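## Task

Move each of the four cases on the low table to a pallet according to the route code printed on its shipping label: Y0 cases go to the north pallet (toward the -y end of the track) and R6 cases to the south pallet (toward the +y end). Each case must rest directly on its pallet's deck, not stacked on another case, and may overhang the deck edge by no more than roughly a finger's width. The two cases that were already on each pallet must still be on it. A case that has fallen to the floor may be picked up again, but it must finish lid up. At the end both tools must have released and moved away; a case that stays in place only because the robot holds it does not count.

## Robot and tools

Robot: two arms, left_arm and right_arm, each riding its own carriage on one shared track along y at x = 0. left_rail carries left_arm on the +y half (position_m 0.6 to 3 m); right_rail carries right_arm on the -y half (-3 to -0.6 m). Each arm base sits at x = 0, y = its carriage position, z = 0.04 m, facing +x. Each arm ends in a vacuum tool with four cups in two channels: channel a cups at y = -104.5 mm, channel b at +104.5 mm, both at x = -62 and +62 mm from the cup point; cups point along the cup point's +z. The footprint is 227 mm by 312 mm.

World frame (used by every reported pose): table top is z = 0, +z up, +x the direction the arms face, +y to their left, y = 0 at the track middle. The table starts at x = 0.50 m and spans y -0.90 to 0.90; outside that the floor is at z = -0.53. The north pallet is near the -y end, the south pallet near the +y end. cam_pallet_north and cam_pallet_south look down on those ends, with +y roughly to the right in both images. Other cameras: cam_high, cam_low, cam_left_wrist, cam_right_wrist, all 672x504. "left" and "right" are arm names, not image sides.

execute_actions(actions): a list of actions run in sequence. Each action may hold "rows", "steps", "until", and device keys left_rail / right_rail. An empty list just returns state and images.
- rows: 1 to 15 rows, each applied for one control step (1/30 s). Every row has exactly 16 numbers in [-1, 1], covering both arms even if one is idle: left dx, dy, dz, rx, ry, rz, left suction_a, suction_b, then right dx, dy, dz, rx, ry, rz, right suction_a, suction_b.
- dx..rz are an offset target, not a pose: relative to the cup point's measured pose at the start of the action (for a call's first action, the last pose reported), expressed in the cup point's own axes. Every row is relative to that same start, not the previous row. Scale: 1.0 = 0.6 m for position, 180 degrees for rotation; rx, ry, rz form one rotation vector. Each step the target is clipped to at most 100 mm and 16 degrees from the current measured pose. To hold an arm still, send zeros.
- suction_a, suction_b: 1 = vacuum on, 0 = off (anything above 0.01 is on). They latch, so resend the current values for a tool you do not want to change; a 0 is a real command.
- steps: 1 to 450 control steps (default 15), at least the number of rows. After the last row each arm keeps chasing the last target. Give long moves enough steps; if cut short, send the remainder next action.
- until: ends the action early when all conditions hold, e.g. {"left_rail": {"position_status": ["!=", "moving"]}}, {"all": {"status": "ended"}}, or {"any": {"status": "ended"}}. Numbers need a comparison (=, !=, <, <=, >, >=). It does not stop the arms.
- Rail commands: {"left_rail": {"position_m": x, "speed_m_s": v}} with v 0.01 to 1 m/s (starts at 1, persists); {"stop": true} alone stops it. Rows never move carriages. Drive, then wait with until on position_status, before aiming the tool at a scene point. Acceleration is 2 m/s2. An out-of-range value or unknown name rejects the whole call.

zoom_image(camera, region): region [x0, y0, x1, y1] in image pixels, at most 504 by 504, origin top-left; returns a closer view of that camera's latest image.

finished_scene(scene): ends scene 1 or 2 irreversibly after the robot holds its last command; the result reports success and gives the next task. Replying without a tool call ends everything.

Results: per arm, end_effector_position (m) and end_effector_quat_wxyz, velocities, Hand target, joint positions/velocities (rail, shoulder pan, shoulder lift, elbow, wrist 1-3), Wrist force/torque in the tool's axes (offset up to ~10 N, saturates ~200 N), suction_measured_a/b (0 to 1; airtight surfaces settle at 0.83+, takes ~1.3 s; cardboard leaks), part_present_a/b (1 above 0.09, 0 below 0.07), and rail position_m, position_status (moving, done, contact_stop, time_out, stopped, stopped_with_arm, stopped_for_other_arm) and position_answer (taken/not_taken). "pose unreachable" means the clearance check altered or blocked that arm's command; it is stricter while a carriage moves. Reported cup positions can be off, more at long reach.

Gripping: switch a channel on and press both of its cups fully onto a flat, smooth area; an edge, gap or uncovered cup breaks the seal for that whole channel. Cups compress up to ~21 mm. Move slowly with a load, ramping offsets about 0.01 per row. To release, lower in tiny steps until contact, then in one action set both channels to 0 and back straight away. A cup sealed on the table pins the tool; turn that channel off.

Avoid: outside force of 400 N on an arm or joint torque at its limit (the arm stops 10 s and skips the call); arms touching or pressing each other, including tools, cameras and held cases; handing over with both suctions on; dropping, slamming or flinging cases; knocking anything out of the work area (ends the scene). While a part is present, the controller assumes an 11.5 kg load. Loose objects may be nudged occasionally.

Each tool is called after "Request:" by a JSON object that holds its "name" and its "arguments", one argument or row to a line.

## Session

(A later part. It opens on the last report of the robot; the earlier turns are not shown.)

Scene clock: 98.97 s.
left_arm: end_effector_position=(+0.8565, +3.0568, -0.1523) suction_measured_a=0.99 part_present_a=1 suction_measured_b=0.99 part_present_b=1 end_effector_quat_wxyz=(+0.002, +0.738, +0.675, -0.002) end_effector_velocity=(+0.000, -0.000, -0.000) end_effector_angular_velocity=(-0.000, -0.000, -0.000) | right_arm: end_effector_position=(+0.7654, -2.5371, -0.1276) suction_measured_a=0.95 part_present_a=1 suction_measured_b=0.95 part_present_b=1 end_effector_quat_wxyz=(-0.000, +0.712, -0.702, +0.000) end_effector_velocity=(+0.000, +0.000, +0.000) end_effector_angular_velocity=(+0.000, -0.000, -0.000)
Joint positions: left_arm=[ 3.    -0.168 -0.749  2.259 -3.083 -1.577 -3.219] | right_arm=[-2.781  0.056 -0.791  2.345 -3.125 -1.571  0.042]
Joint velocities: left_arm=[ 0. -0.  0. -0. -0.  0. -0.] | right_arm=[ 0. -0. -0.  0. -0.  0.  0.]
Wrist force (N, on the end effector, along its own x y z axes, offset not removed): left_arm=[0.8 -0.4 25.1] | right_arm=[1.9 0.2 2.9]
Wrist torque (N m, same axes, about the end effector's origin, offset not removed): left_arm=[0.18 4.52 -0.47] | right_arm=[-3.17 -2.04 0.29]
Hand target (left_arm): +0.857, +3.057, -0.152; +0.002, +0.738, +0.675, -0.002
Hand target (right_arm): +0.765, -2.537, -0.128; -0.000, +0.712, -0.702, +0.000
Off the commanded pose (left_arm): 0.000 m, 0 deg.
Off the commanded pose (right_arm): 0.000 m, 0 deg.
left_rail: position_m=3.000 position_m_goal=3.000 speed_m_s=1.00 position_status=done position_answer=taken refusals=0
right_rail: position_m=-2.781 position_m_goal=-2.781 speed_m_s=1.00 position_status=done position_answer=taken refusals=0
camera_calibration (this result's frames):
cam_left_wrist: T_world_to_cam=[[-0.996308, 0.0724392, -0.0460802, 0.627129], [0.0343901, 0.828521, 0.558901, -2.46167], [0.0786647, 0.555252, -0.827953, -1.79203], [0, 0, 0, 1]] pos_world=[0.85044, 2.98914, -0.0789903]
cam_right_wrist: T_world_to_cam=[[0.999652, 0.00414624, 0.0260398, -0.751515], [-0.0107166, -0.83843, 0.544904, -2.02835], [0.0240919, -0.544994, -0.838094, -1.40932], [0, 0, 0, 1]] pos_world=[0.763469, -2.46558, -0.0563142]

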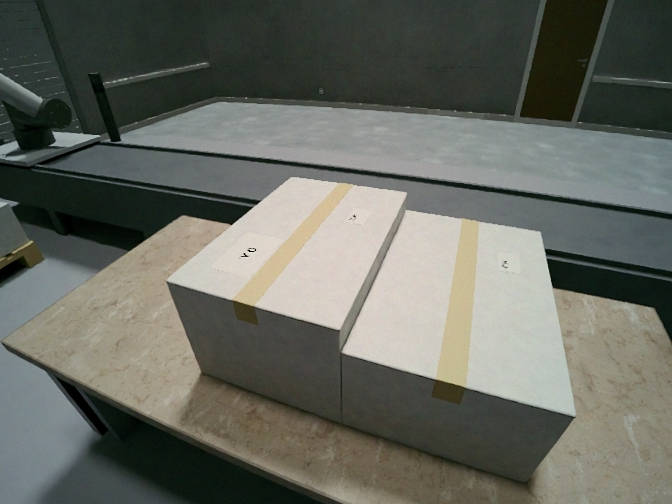

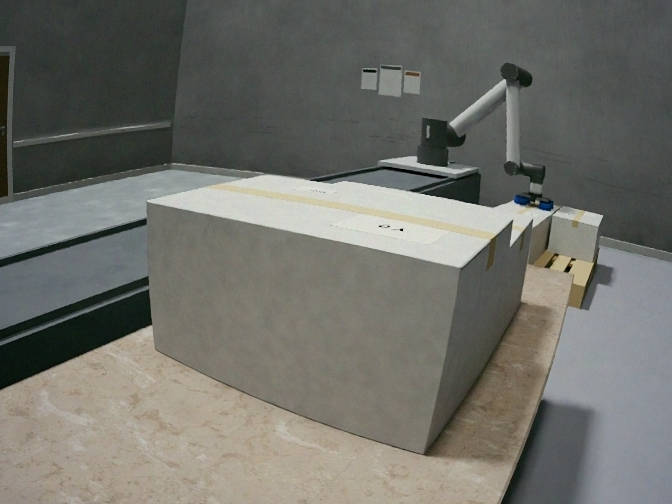

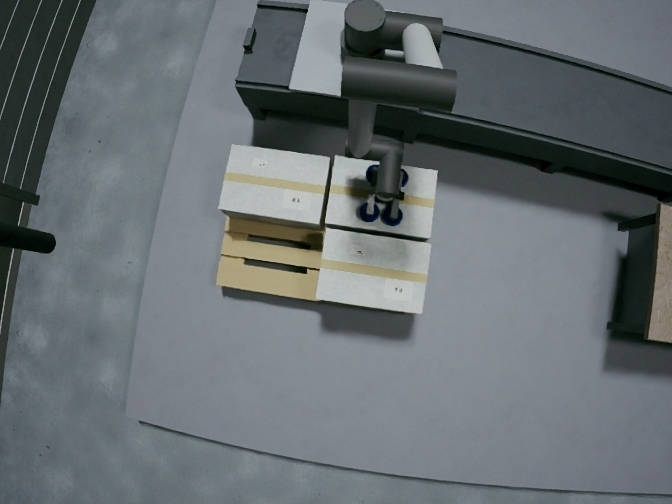

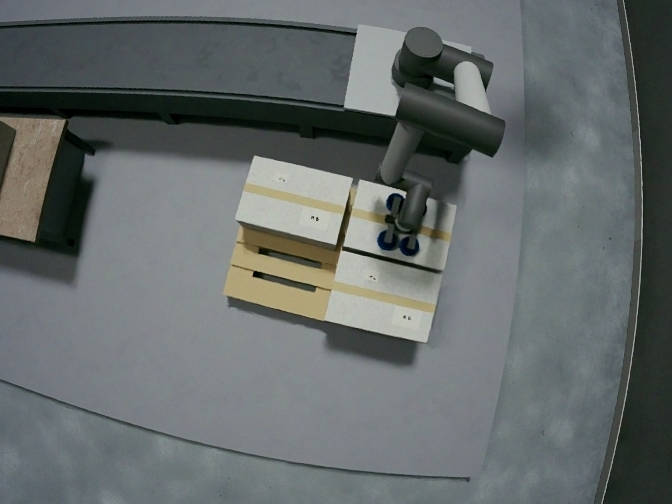

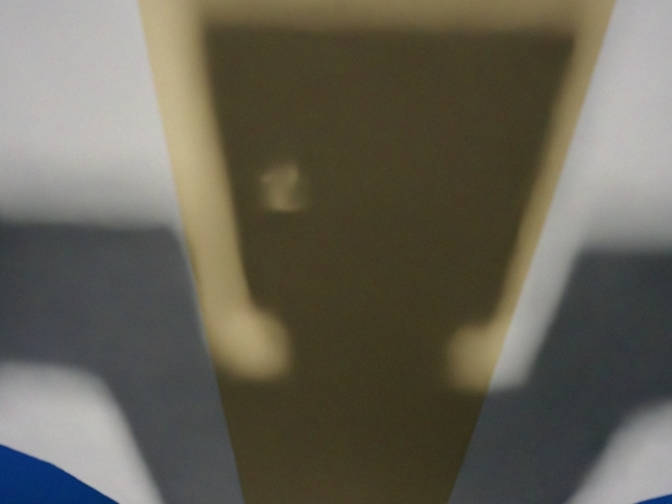

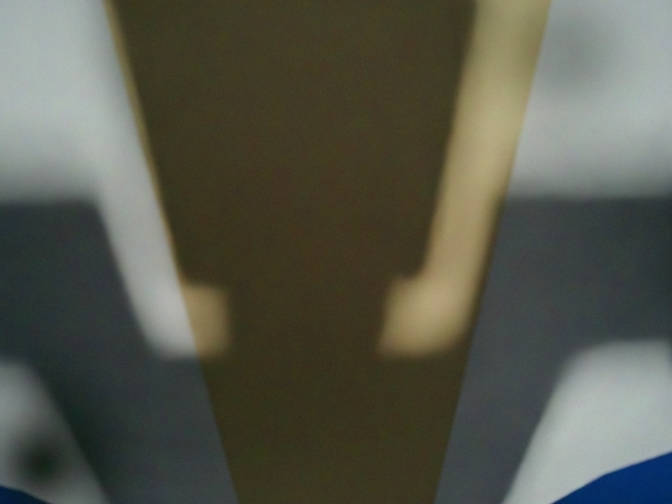

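Request:
{"name": "execute_actions", "arguments": {
  "actions": [
    {"rows": [[0,0,0.002,0,0,0,1,1,0,0,0,0,0,0,1,1]], "steps": 1}
  ]
}}

Scene clock: 99.90 s.
left_arm: end_effector_position=(+0.8565, +3.0568, -0.1523) suction_measured_a=0.99 part_present_a=1 suction_measured_b=0.99 part_present_b=1 end_effector_quat_wxyz=(+0.002, +0.738, +0.675, -0.002) end_effector_velocity=(-0.000, -0.000, -0.001) end_effector_angular_velocity=(-0.000, -0.000, -0.000) | right_arm: end_effector_position=(+0.7654, -2.5371, -0.1276) suction_measured_a=0.95 part_present_a=1 suction_measured_b=0.95 part_present_b=1 end_effector_quat_wxyz=(-0.000, +0.712, -0.702, +0.000) end_effector_velocity=(-0.000, -0.000, -0.000) end_effector_angular_velocity=(-0.000, +0.000, -0.000)
Joint positions: left_arm=[ 3.    -0.168 -0.749  2.259 -3.083 -1.577 -3.219] | right_arm=[-2.781  0.056 -0.791  2.345 -3.125 -1.571  0.042]
Joint velocities: left_arm=[ 0.    -0.     0.002 -0.    -0.002 -0.    -0.   ] | right_arm=[ 0. -0.  0. -0.  0. -0.  0.]
Wrist force (N, on the end effector, along its own x y z axes, offset not removed): left_arm=[2.5 -2.2 26.3] | right_arm=[-4.2 -2.1 1.9]
Wrist torque (N m, same axes, about the end effector's origin, offset not removed): left_arm=[-0.07 4.30 -0.59] | right_arm=[-3.34 -1.22 0.22]
Hand target (left_arm): +0.857, +3.057, -0.153; +0.002, +0.738, +0.675, -0.002
Hand target (right_arm): +0.765, -2.537, -0.128; -0.000, +0.712, -0.702, +0.000
Off the commanded pose (left_arm): 0.001 m, 0 deg.
Off the commanded pose (right_arm): 0.000 m, 0 deg.
left_rail: position_m=3.000 position_m_goal=3.000 speed_m_s=1.00 position_status=done position_answer=taken refusals=0
right_rail: position_m=-2.781 position_m_goal=-2.781 speed_m_s=1.00 position_status=done position_answer=taken refusals=0
camera_calibration (this result's frames):
cam_left_wrist: T_world_to_cam=[[-0.996308, 0.0724393, -0.0460803, 0.627127], [0.0343901, 0.828521, 0.558901, -2.46164], [0.0786649, 0.555252, -0.827953, -1.79207], [0, 0, 0, 1]] pos_world=[0.85044, 2.98914, -0.0790384]
cam_right_wrist: T_world_to_cam=[[0.999652, 0.00414646, 0.0260399, -0.751514], [-0.0107164, -0.83843, 0.544904, -2.02835], [0.024092, -0.544994, -0.838094, -1.40932], [0, 0, 0, 1]] pos_world=[0.763469, -2.46558, -0.0563142]

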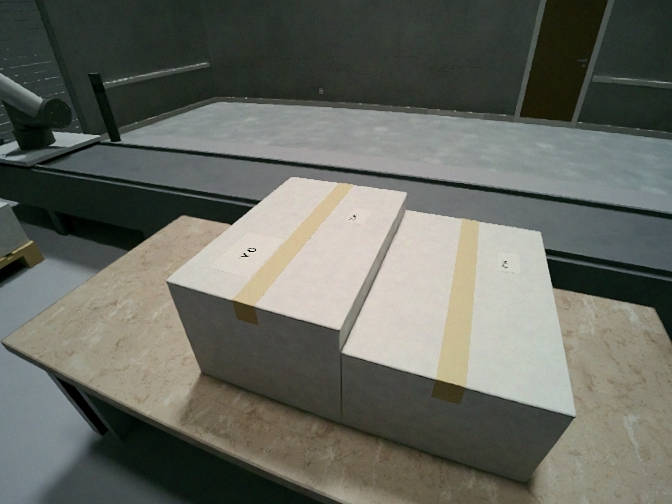

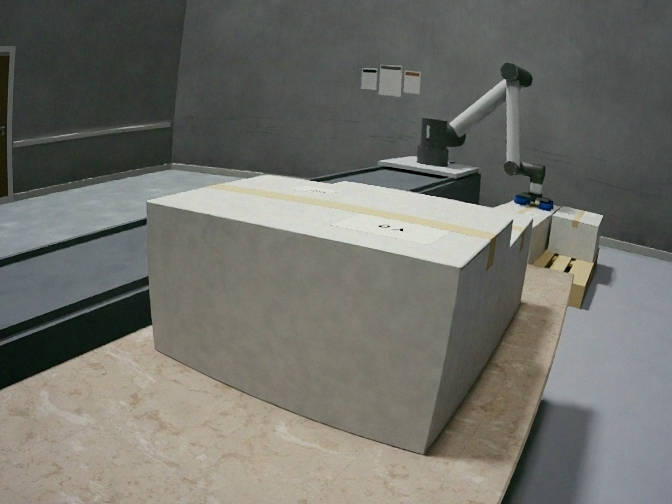

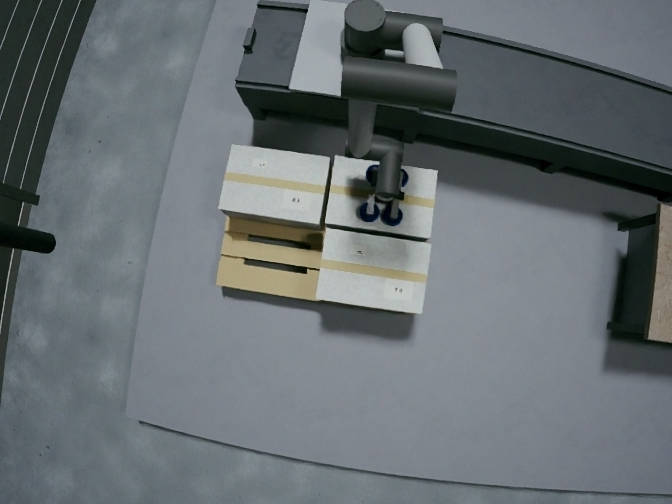

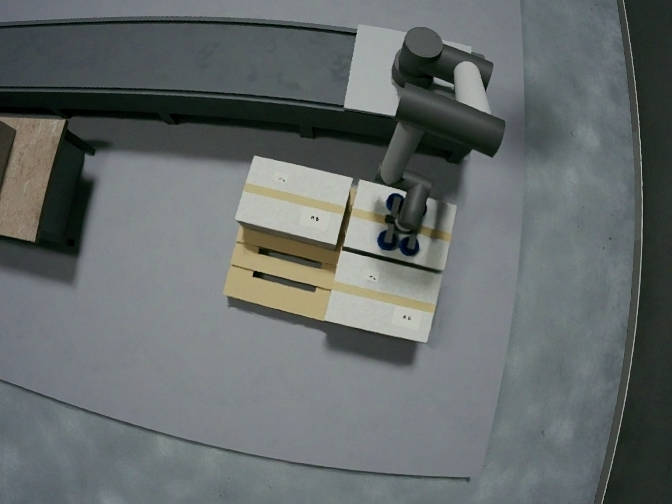

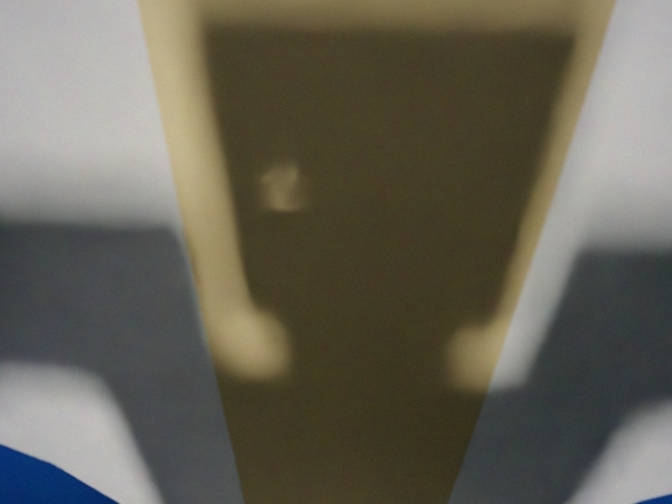

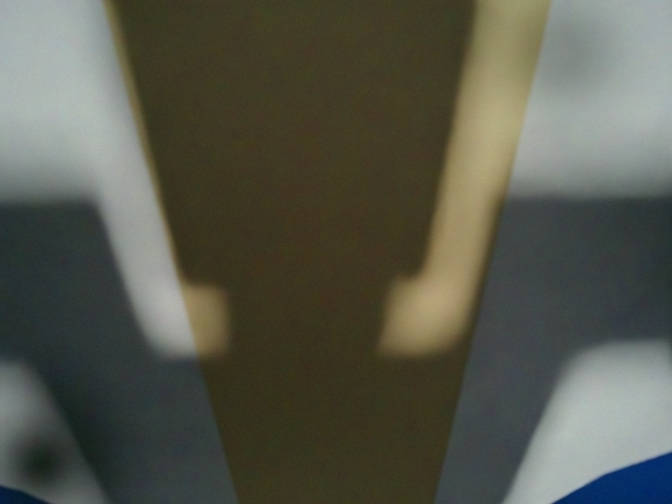

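Request:
{"name": "execute_actions", "arguments": {
  "actions": []
}}

Scene clock: 100.53 s.
left_arm: end_effector_position=(+0.8566, +3.0568, -0.1534) suction_measured_a=0.99 part_present_a=1 suction_measured_b=0.99 part_present_b=1 end_effector_quat_wxyz=(+0.002, +0.738, +0.675, -0.002) end_effector_velocity=(-0.000, +0.000, -0.000) end_effector_angular_velocity=(+0.000, +0.000, +0.000) | right_arm: end_effector_position=(+0.7654, -2.5371, -0.1276) suction_measured_a=0.95 part_present_a=1 suction_measured_b=0.95 part_present_b=1 end_effector_quat_wxyz=(-0.000, +0.712, -0.702, +0.000) end_effector_velocity=(-0.000, -0.000, +0.000) end_effector_angular_velocity=(-0.000, +0.000, -0.000)
Joint positions: left_arm=[ 3.    -0.168 -0.747  2.259 -3.084 -1.577 -3.219] | right_arm=[-2.781  0.056 -0.791  2.345 -3.125 -1.571  0.042]
Joint velocities: left_arm=[ 0.  0.  0. -0. -0.  0. -0.] | right_arm=[ 0.  0. -0. -0.  0. -0.  0.]
Wrist force (N, on the end effector, along its own x y z axes, offset not removed): left_arm=[-7.9 -4.6 -3.2] | right_arm=[1.4 4.7 2.7]
Wrist torque (N m, same axes, about the end effector's origin, offset not removed): left_arm=[0.29 10.87 -1.44] | right_arm=[-2.60 -1.88 0.23]
Hand target (left_arm): +0.857, +3.057, -0.153; +0.002, +0.738, +0.675, -0.002
Hand target (right_arm): +0.765, -2.537, -0.128; -0.000, +0.712, -0.702, +0.000
Off the commanded pose (left_arm): 0.000 m, 0 deg.
Off the commanded pose (right_arm): 0.000 m, 0 deg.
left_rail: position_m=3.000 position_m_goal=3.000 speed_m_s=1.00 position_status=done position_answer=taken refusals=0
right_rail: position_m=-2.781 position_m_goal=-2.781 speed_m_s=1.00 position_status=done position_answer=taken refusals=0
camera_calibration (this result's frames):
cam_left_wrist: T_world_to_cam=[[-0.996305, 0.0724302, -0.0461488, 0.627128], [0.0343451, 0.828528, 0.558893, -2.46099], [0.0787163, 0.555243, -0.827954, -1.79298], [0, 0, 0, 1]] pos_world=[0.850471, 2.98912, -0.080136]
cam_right_wrist: T_world_to_cam=[[0.999652, 0.00414657, 0.0260399, -0.751514], [-0.0107164, -0.83843, 0.544904, -2.02835], [0.0240921, -0.544993, -0.838094, -1.40932], [0, 0, 0, 1]] pos_world=[0.763469, -2.46558, -0.0563141]

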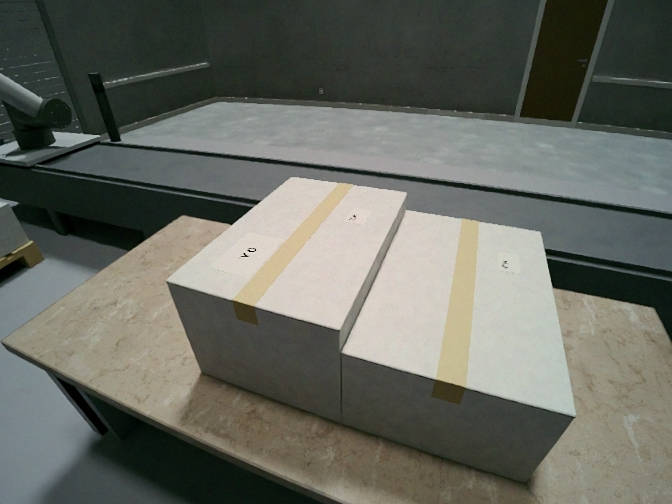

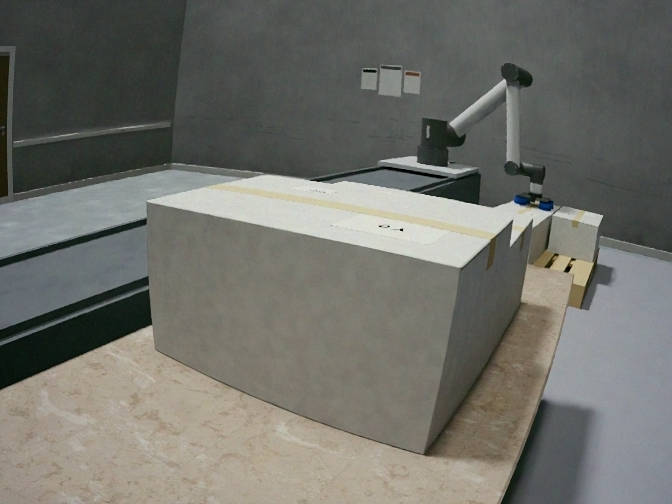

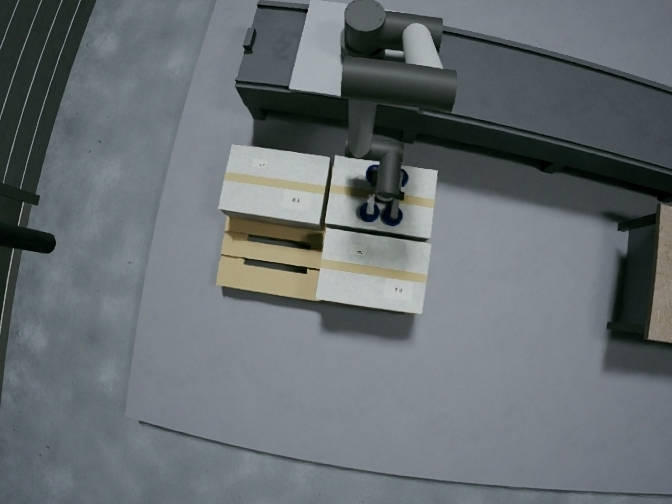

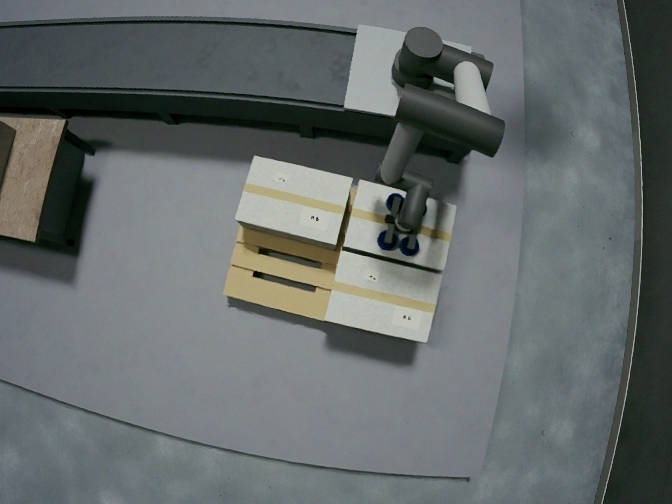

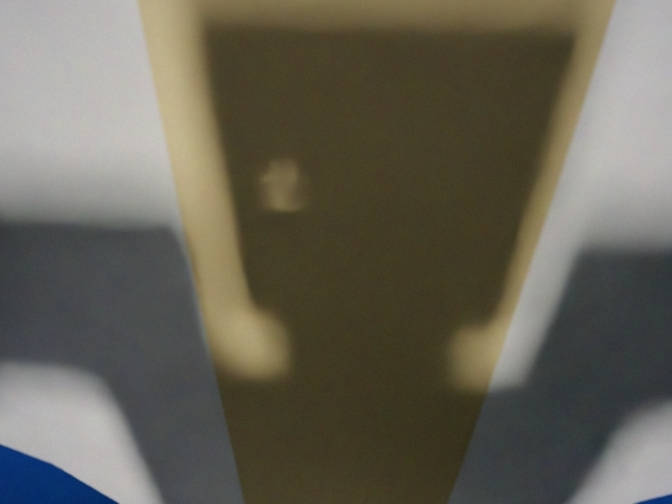

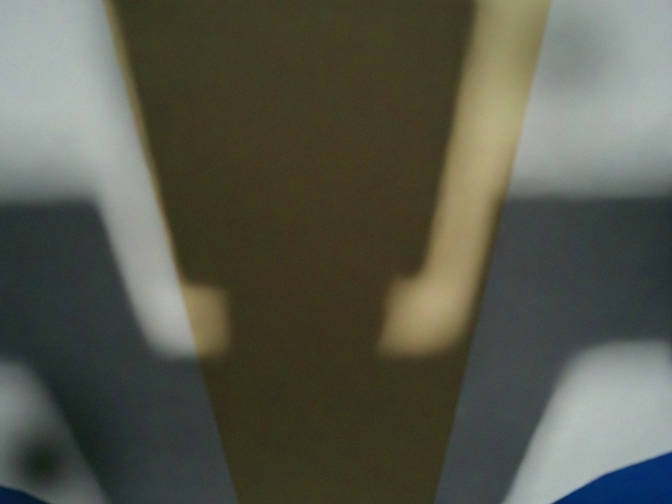

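Request:
{"name": "zoom_image", "arguments": {
  "camera": "cam_high",
  "region": [300, 310, 390, 440]
}}

Region (300, 310, 390, 440) of cam_high's 672x504 image, scaled by 3.877, with more detail than that image has; it fills the left 349 columns of this view, and the rest is white.

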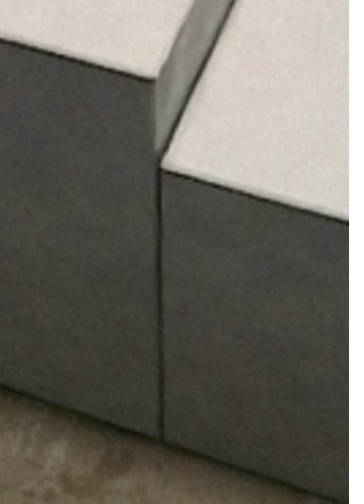

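Request:
{"name": "execute_actions", "arguments": {
  "actions": [
    {"rows": [[0,0,-0.004,0,0,0,0,0,0,0,-0.004,0,0,0,0,0],[0,0,-0.009,0,0,0,0,0,0,0,-0.009,0,0,0,0,0],[0,0,-0.014,0,0,0,0,0,0,0,-0.014,0,0,0,0,0],[0,0,-0.019,0,0,0,0,0,0,0,-0.019,0,0,0,0,0],[0,0,-0.024,0,0,0,0,0,0,0,-0.024,0,0,0,0,0],[0,0,-0.03,0,0,0,0,0,0,0,-0.03,0,0,0,0,0],[0,0,-0.036,0,0,0,0,0,0,0,-0.036,0,0,0,0,0],[0,0,-0.043,0,0,0,0,0,0,0,-0.043,0,0,0,0,0],[0,0,-0.051,0,0,0,0,0,0,0,-0.051,0,0,0,0,0],[0,0,-0.061,0,0,0,0,0,0,0,-0.061,0,0,0,0,0],[0,0,-0.073,0,0,0.004,0,0,0,0,-0.073,0,0,-0.004,0,0],[-0.003,0,-0.088,0,0,0.014,0,0,-0.003,-0.001,-0.088,0,0,-0.014,0,0],[-0.01,0.001,-0.106,0,0,0.03,0,0,-0.008,-0.003,-0.106,0,0,-0.03,0,0],[-0.022,0.003,-0.127,0,0,0.052,0,0,-0.017,-0.007,-0.127,0,0,-0.052,0,0],[-0.5905,0.0751,-0.7223,0,0,0.4717,0,0,-0.4327,-0.1804,-0.776,0,0,-0.4956,0,0]], "steps": 16},
    {"left_rail": {"position_m": 0.6}, "right_rail": {"position_m": -0.6}, "steps": 28}
  ]
}}

Scene clock: 116.30 s.
left_arm: end_effector_position=(+0.8690, +2.0970, +0.2333) suction_measured_a=0.00 part_present_a=0 suction_measured_b=0.00 part_present_b=0 end_effector_quat_wxyz=(+0.012, +0.996, +0.092, +0.017) end_effector_velocity=(+0.003, -1.310, +0.362) end_effector_angular_velocity=(+0.054, +0.040, -1.237) | right_arm: end_effector_position=(+0.8580, -1.6465, +0.3082) suction_measured_a=0.01 part_present_a=0 suction_measured_b=0.01 part_present_b=0 end_effector_quat_wxyz=(-0.014, +0.989, -0.141, +0.026) end_effector_velocity=(+0.071, +1.157, +0.254) end_effector_angular_velocity=(-0.099, +0.111, +1.215)
Joint positions: left_arm=[ 2.351 -0.507 -1.252  2.172 -2.532 -1.572 -2.262] | right_arm=[-2.132  0.309 -1.255  2.029 -2.404 -1.569 -0.978]
Joint velocities: left_arm=[-1.    -0.302 -0.324 -0.323  0.709 -0.011  0.935] | right_arm=[ 1.     0.132 -0.085 -0.405  0.627  0.003 -1.085]
Wrist force (N, on the end effector, along its own x y z axes, offset not removed): left_arm=[-1.3 -0.1 -2.4] | right_arm=[-0.8 -9.7 4.1]
Wrist torque (N m, same axes, about the end effector's origin, offset not removed): left_arm=[0.83 0.52 -0.53] | right_arm=[-1.20 -0.51 -0.22]
Hand target (left_arm): +0.867, +2.006, +0.282; +0.007, +1.000, +0.006, +0.009
Hand target (right_arm): +0.866, -1.577, +0.339; -0.006, +0.999, -0.037, +0.014
Off the commanded pose (left_arm): 0.066 m, 11 deg.
Off the commanded pose (right_arm): 0.038 m, 17 deg; orientation clipped at the last step of the last action.
left_rail: position_m=2.351 position_m_goal=0.600 speed_m_s=1.00 position_status=moving position_answer=taken refusals=0
right_rail: position_m=-2.132 position_m_goal=-0.600 speed_m_s=1.00 position_status=moving position_answer=taken refusals=0
camera_calibration (this result's frames):
cam_left_wrist: T_world_to_cam=[[-0.19752, 0.977567, -0.0731321, -1.85904], [0.783379, 0.202251, 0.587717, -1.22667], [0.589324, 0.0587955, -0.805754, -0.348694], [0, 0, 0, 1]] pos_world=[0.799248, 2.08593, 0.304021]
cam_right_wrist: T_world_to_cam=[[0.287229, 0.955927, 0.060861, 1.30854], [0.766648, -0.267517, 0.583683, -1.2571], [0.574239, -0.120992, -0.809698, -0.343594], [0, 0, 0, 1]] pos_world=[0.785209, -1.62874, 0.375903]

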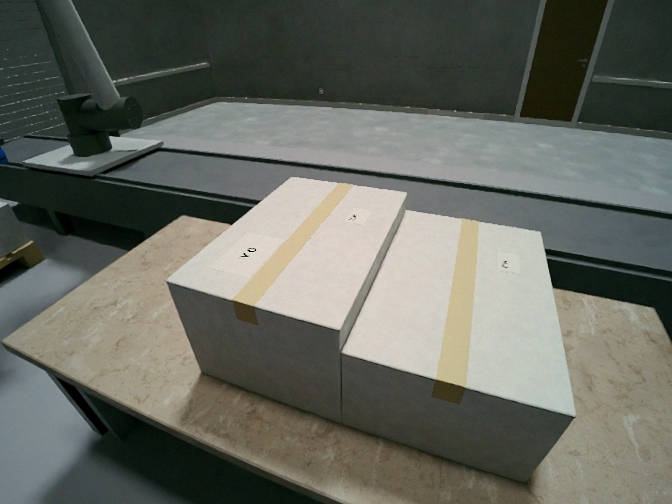

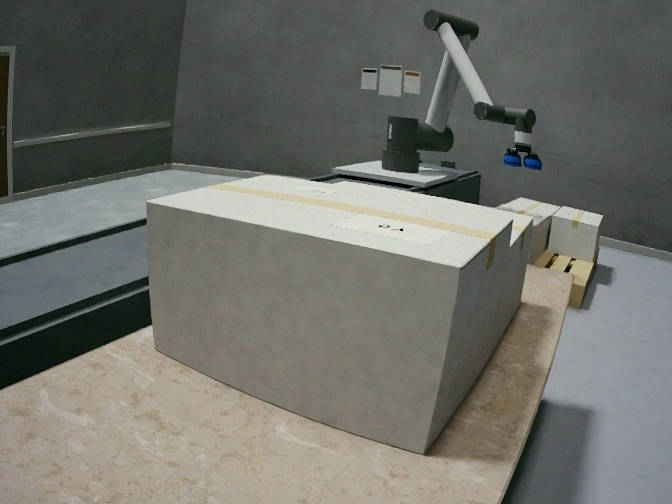

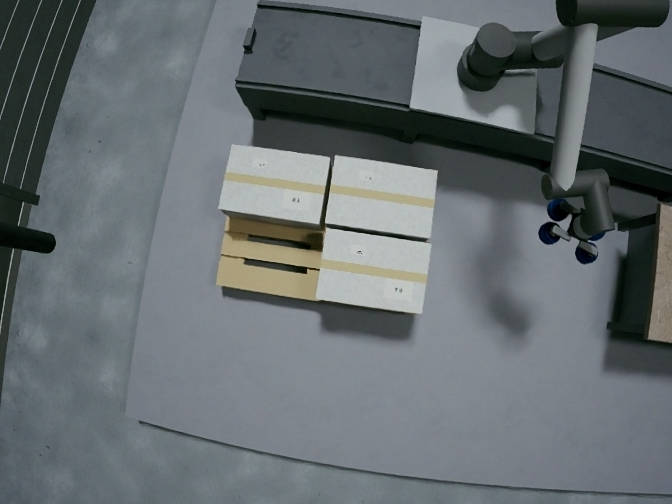

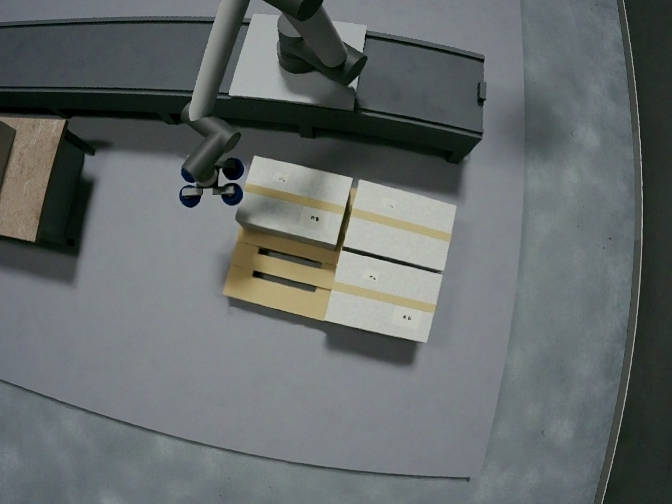

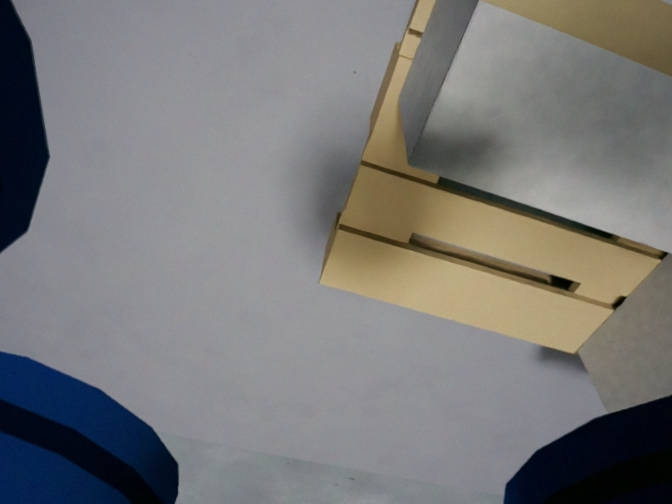

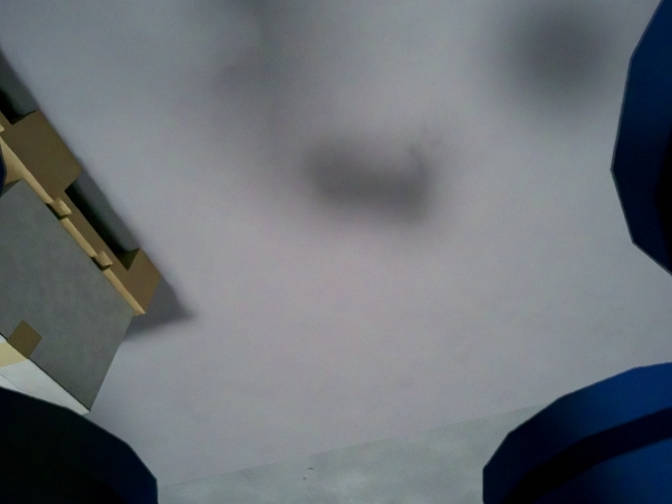

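Request:
{"name": "zoom_image", "arguments": {
  "camera": "cam_pallet_north",
  "region": [200, 120, 460, 330]
}}

Request:
{"name": "zoom_image", "arguments": {
  "camera": "cam_pallet_south",
  "region": [210, 130, 490, 360]
}}

Region (200, 120, 460, 330) of cam_pallet_north's 672x504 image, scaled by 1.938, with more detail than that image has; it fills the top 407 rows of this view, and the rest is white.

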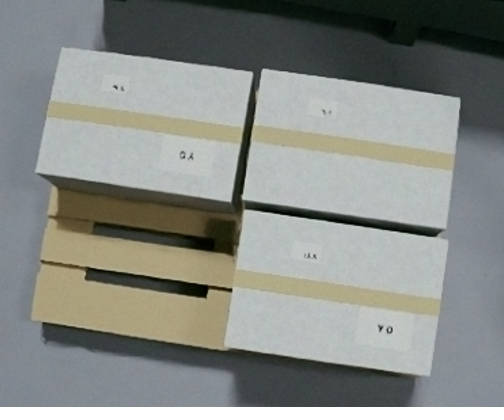

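Region (210, 130, 490, 360) of cam_pallet_south's 672x504 image, scaled by 1.800, with more detail than that image has; it fills the top 414 rows of this view, and the rest is white.

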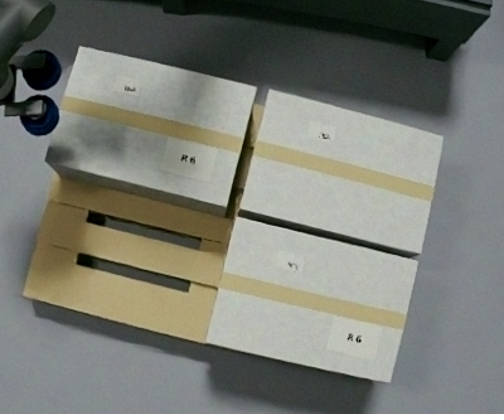

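Request:
{"name": "execute_actions", "arguments": {
  "actions": []
}}

Scene clock: 121.37 s.
left_arm: end_effector_position=(+0.8689, +0.3197, +0.2823) suction_measured_a=0.00 part_present_a=0 suction_measured_b=0.00 part_present_b=0 end_effector_quat_wxyz=(+0.003, +1.000, -0.001, +0.000) end_effector_velocity=(+0.000, -0.000, -0.000) end_effector_angular_velocity=(+0.000, +0.000, -0.000) | right_arm: end_effector_position=(+0.8688, -0.0949, +0.3379) suction_measured_a=0.01 part_present_a=0 suction_measured_b=0.01 part_present_b=0 end_effector_quat_wxyz=(-0.002, +1.000, -0.026, +0.005) end_effector_velocity=(+0.000, +0.000, -0.000) end_effector_angular_velocity=(-0.000, +0.000, +0.000)
Joint positions: left_arm=[ 0.617 -0.548 -1.289  2.111 -2.398 -1.575 -2.118] | right_arm=[-0.6    0.325 -1.256  1.96  -2.285 -1.57  -1.194]
Joint velocities: left_arm=[ 0. -0.  0. -0.  0. -0.  0.] | right_arm=[ 0.  0.  0. -0. -0. -0.  0.]
Wrist force (N, on the end effector, along its own x y z axes, offset not removed): left_arm=[0.7 -3.6 -0.2] | right_arm=[3.4 -5.6 8.9]
Wrist torque (N m, same axes, about the end effector's origin, offset not removed): left_arm=[0.29 0.28 -0.50] | right_arm=[-0.52 -0.92 -0.42]
Hand target (left_arm): +0.869, +0.320, +0.282; +0.003, +1.000, -0.001, +0.000
Hand target (right_arm): +0.869, -0.095, +0.338; -0.002, +1.000, -0.026, +0.005
Off the commanded pose (left_arm): 0.001 m, 0 deg.
Off the commanded pose (right_arm): 0.001 m, 3 deg; orientation clipped at the last step of the last action.
left_rail: position_m=0.617 position_m_goal=0.617 speed_m_s=1.00 position_status=stopped_for_other_arm position_answer=taken refusals=0
right_rail: position_m=-0.600 position_m_goal=-0.600 speed_m_s=1.00 position_status=stopped_with_arm position_answer=taken refusals=0
camera_calibration (this result's frames):
cam_left_wrist: T_world_to_cam=[[-0.0160675, 0.998553, -0.0513265, -0.288611], [0.824352, 0.0422801, 0.564497, -0.873827], [0.56585, -0.033241, -0.823838, -0.149647], [0, 0, 0, 1]] pos_world=[0.800381, 0.320165, 0.355174]
cam_right_wrist: T_world_to_cam=[[0.0608426, 0.997676, 0.0306682, 0.0311972], [0.830665, -0.0676457, 0.552648, -0.893765], [0.553438, -0.00814947, -0.832851, -0.10144], [0, 0, 0, 1]] pos_world=[0.796662, -0.0924108, 0.408496]

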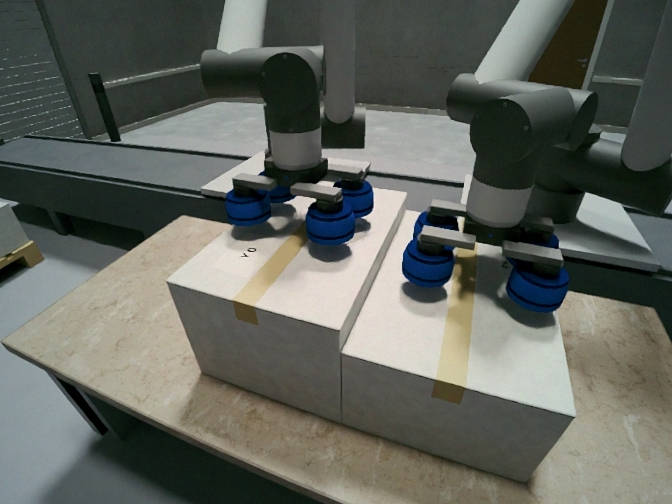

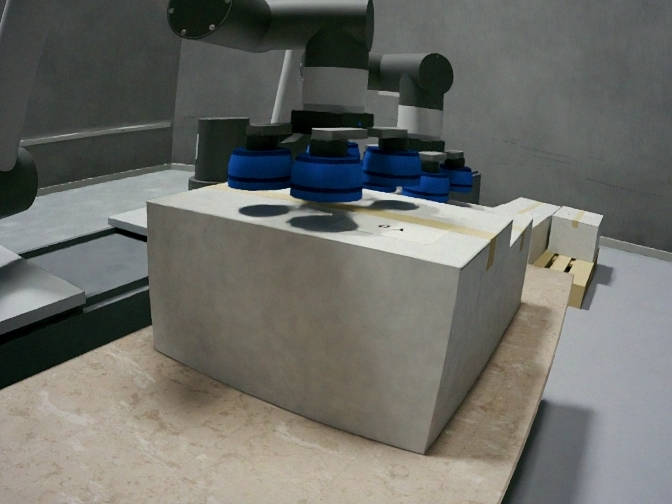

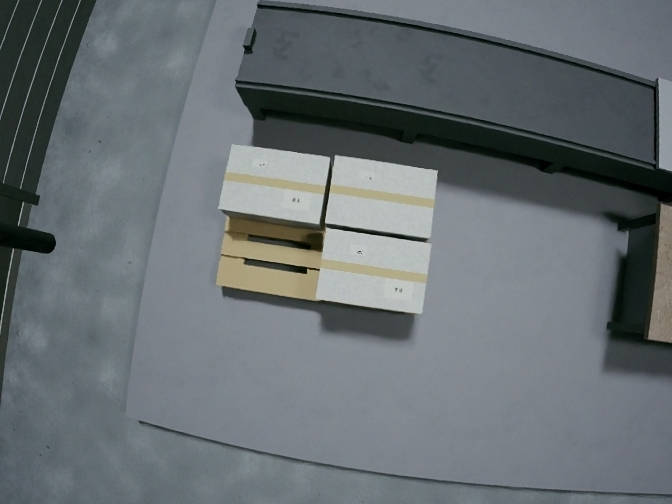

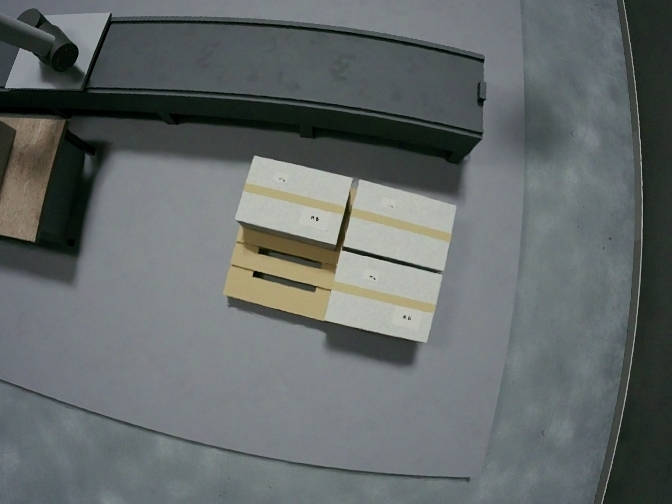

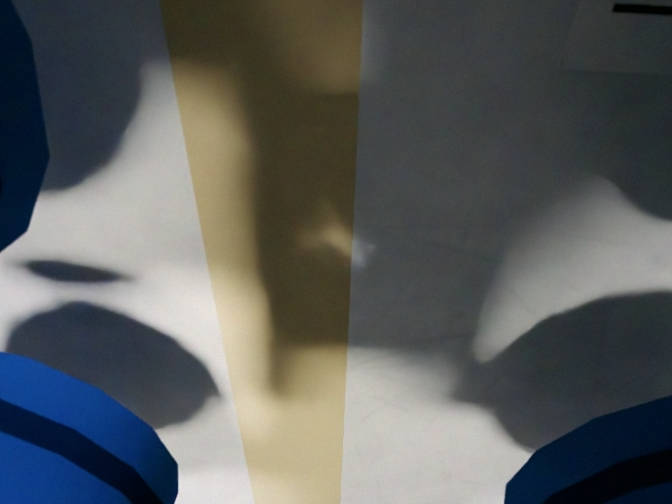

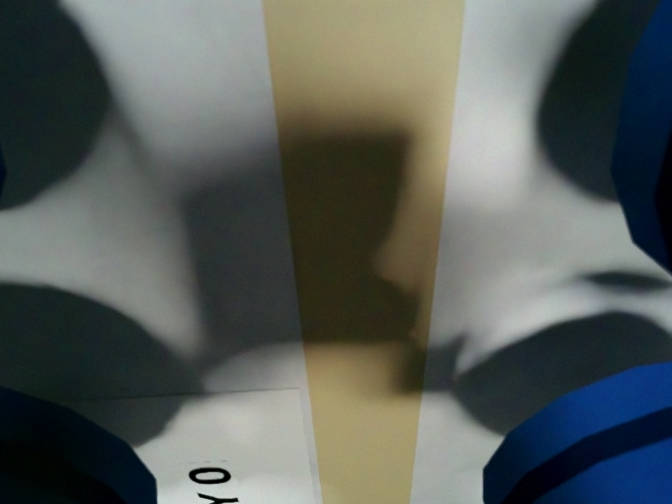

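Request:
{"name": "execute_actions", "arguments": {
  "actions": [
    {"rows": [[0,0.001,0.002,0,0,0,0,0,0,0.001,0.002,0,0,-0.001,0,0],[0,0.003,0.006,0.0005,0,0,0,0,0,0.003,0.006,-0.0003,-0.0008,-0.003,0,0],[0,0.006,0.012,0.001,0,0,0,0,0,0.005,0.012,-0.0006,-0.0016,-0.006,0,0],[0,0.009,0.02,0.0015,0,0,0,0,0,0.007,0.02,-0.001,-0.0024,-0.009,0,0],[0,0.012,0.029,0.0019,0,0,0,0,0,0.009,0.029,-0.0013,-0.0032,-0.0115,0,0],[0,0.015,0.038,0.0019,0,0,0,0,0,0.01,0.038,-0.0013,-0.0032,-0.0133,0,0],[0,0.0167,0.047,0.0019,0,0,0,0,0,0.01,0.047,-0.0013,-0.0032,-0.0133,0,0],[0,0.0167,0.056,0.0019,0,0,0,0,0,0.01,0.056,-0.0013,-0.0032,-0.0133,0,0],[0,0.0167,0.064,0.0019,0,0,0,0,0,0.01,0.064,-0.0013,-0.0032,-0.0133,0,0],[0,0.0167,0.071,0.0019,0,0,0,0,0,0.01,0.071,-0.0013,-0.0032,-0.0133,0,0],[0,0.0167,0.077,0.0019,0,0,0,0,0,0.01,0.077,-0.0013,-0.0032,-0.0133,0,0],[0,0.0167,0.082,0.0019,0,0,0,0,0,0.01,0.082,-0.0013,-0.0032,-0.0133,0,0],[0,0.0167,0.086,0.0019,0,0,1,1,0,0.01,0.086,-0.0013,-0.0032,-0.0133,1,1],[0,0.0167,0.089,0.0019,0,0,1,1,0,0.01,0.089,-0.0013,-0.0032,-0.0133,1,1],[0,0.0167,0.091,0.0019,0,0,1,1,0,0.01,0.0915,-0.0013,-0.0032,-0.0133,1,1]], "steps": 15}
  ]
}}

Scene clock: 127.23 s.
left_arm: end_effector_position=(+0.8683, +0.3105, +0.2409) suction_measured_a=0.18 part_present_a=1 suction_measured_b=0.15 part_present_b=1 end_effector_quat_wxyz=(-0.000, +1.000, -0.001, -0.000) end_effector_velocity=(-0.014, +0.002, -0.115) end_effector_angular_velocity=(+0.023, +0.033, +0.000) | right_arm: end_effector_position=(+0.8685, -0.1004, +0.2964) suction_measured_a=0.11 part_present_a=1 suction_measured_b=0.12 part_present_b=1 end_effector_quat_wxyz=(-0.000, +1.000, -0.006, -0.000) end_effector_velocity=(-0.006, -0.005, -0.109) end_effector_angular_velocity=(-0.008, +0.025, +0.021)
Joint positions: left_arm=[ 0.617 -0.559 -1.244  2.127 -2.454 -1.571 -2.129] | right_arm=[-0.6    0.32  -1.223  1.982 -2.33  -1.57  -1.239]
Joint velocities: left_arm=[ 0.    -0.007  0.113  0.055 -0.127  0.002 -0.007] | right_arm=[ 0.    -0.003  0.091  0.056 -0.121  0.    -0.024]
Wrist force (N, on the end effector, along its own x y z axes, offset not removed): left_arm=[4.9 2.3 12.0] | right_arm=[2.2 -7.3 15.8]
Wrist torque (N m, same axes, about the end effector's origin, offset not removed): left_arm=[-1.04 0.59 -0.48] | right_arm=[0.89 0.26 -0.13]
Hand target (left_arm): +0.869, +0.310, +0.228; -0.000, +1.000, -0.001, +0.000
Hand target (right_arm): +0.869, -0.101, +0.283; -0.000, +1.000, -0.005, -0.000
Off the commanded pose (left_arm): 0.013 m, 0 deg.
Off the commanded pose (right_arm): 0.013 m, 0 deg.
left_rail: position_m=0.617 position_m_goal=0.617 speed_m_s=1.00 position_status=stopped_for_other_arm position_answer=taken refusals=0
right_rail: position_m=-0.600 position_m_goal=-0.600 speed_m_s=1.00 position_status=stopped_with_arm position_answer=taken refusals=0
camera_calibration (this result's frames):
cam_left_wrist: T_world_to_cam=[[-0.0160452, 0.998854, -0.045083, -0.283108], [0.824952, 0.038702, 0.563876, -0.848849], [0.564975, -0.0281438, -0.824628, -0.184369], [0, 0, 0, 1]] pos_world=[0.799881, 0.310447, 0.313846]
cam_right_wrist: T_world_to_cam=[[0.0220036, 0.999415, 0.0261855, 0.0732932], [0.838336, -0.032715, 0.544171, -0.8716], [0.544709, 0.00997851, -0.838565, -0.124774], [0, 0, 0, 1]] pos_world=[0.797046, -0.10052, 0.367749]

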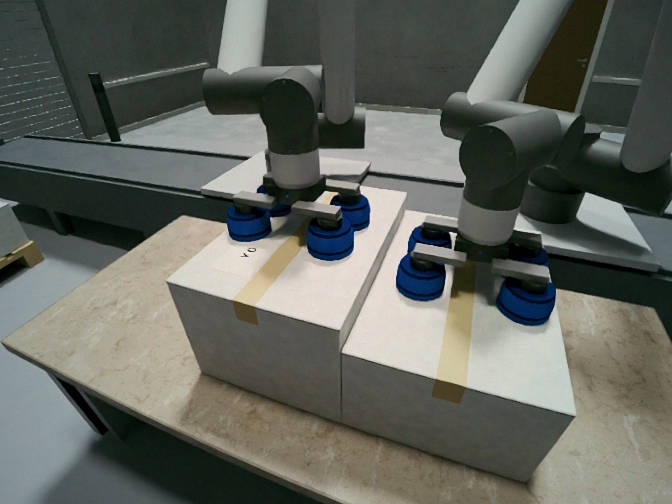

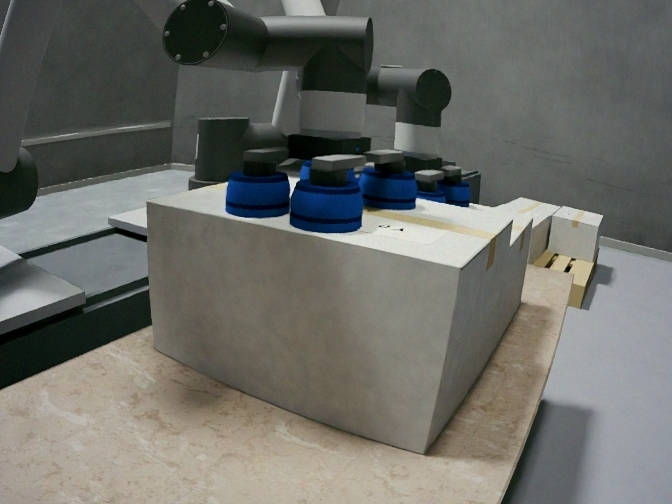

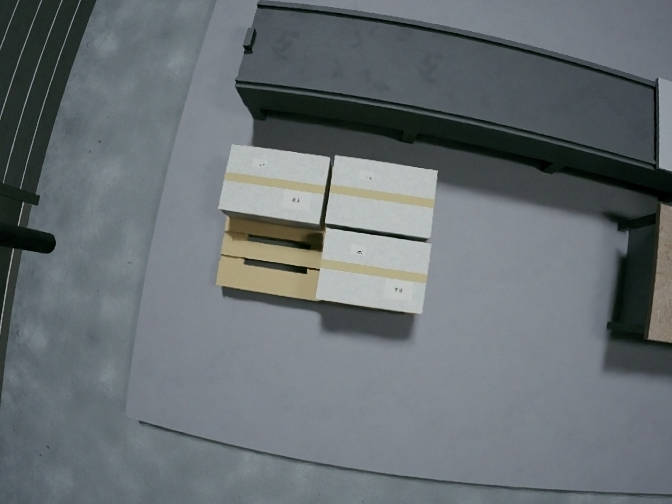

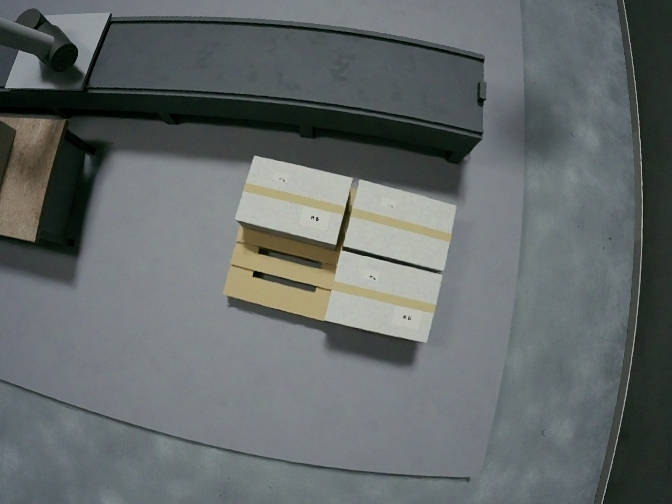

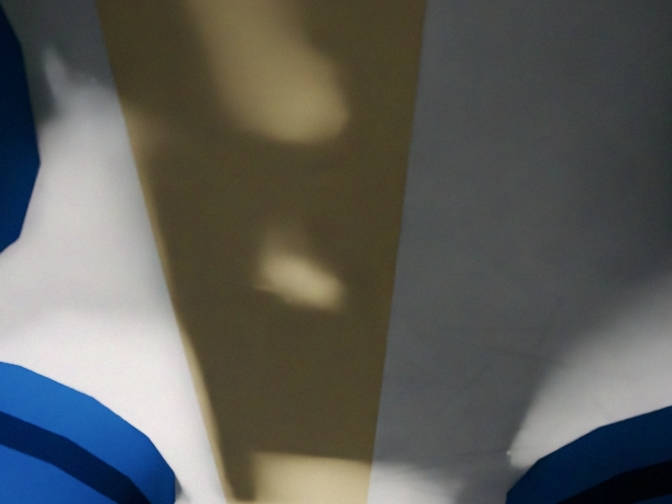

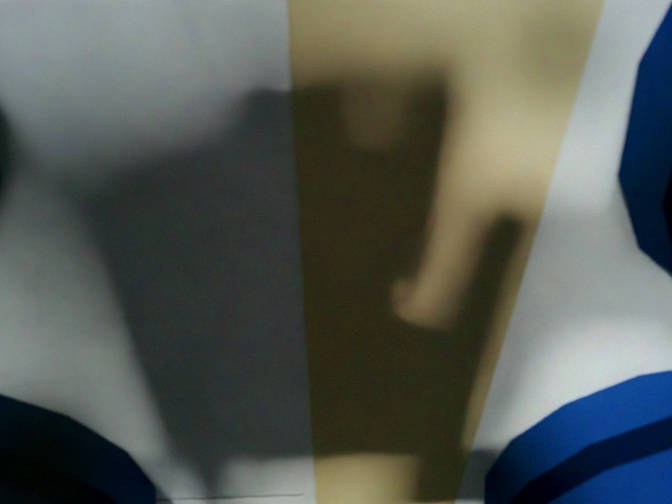

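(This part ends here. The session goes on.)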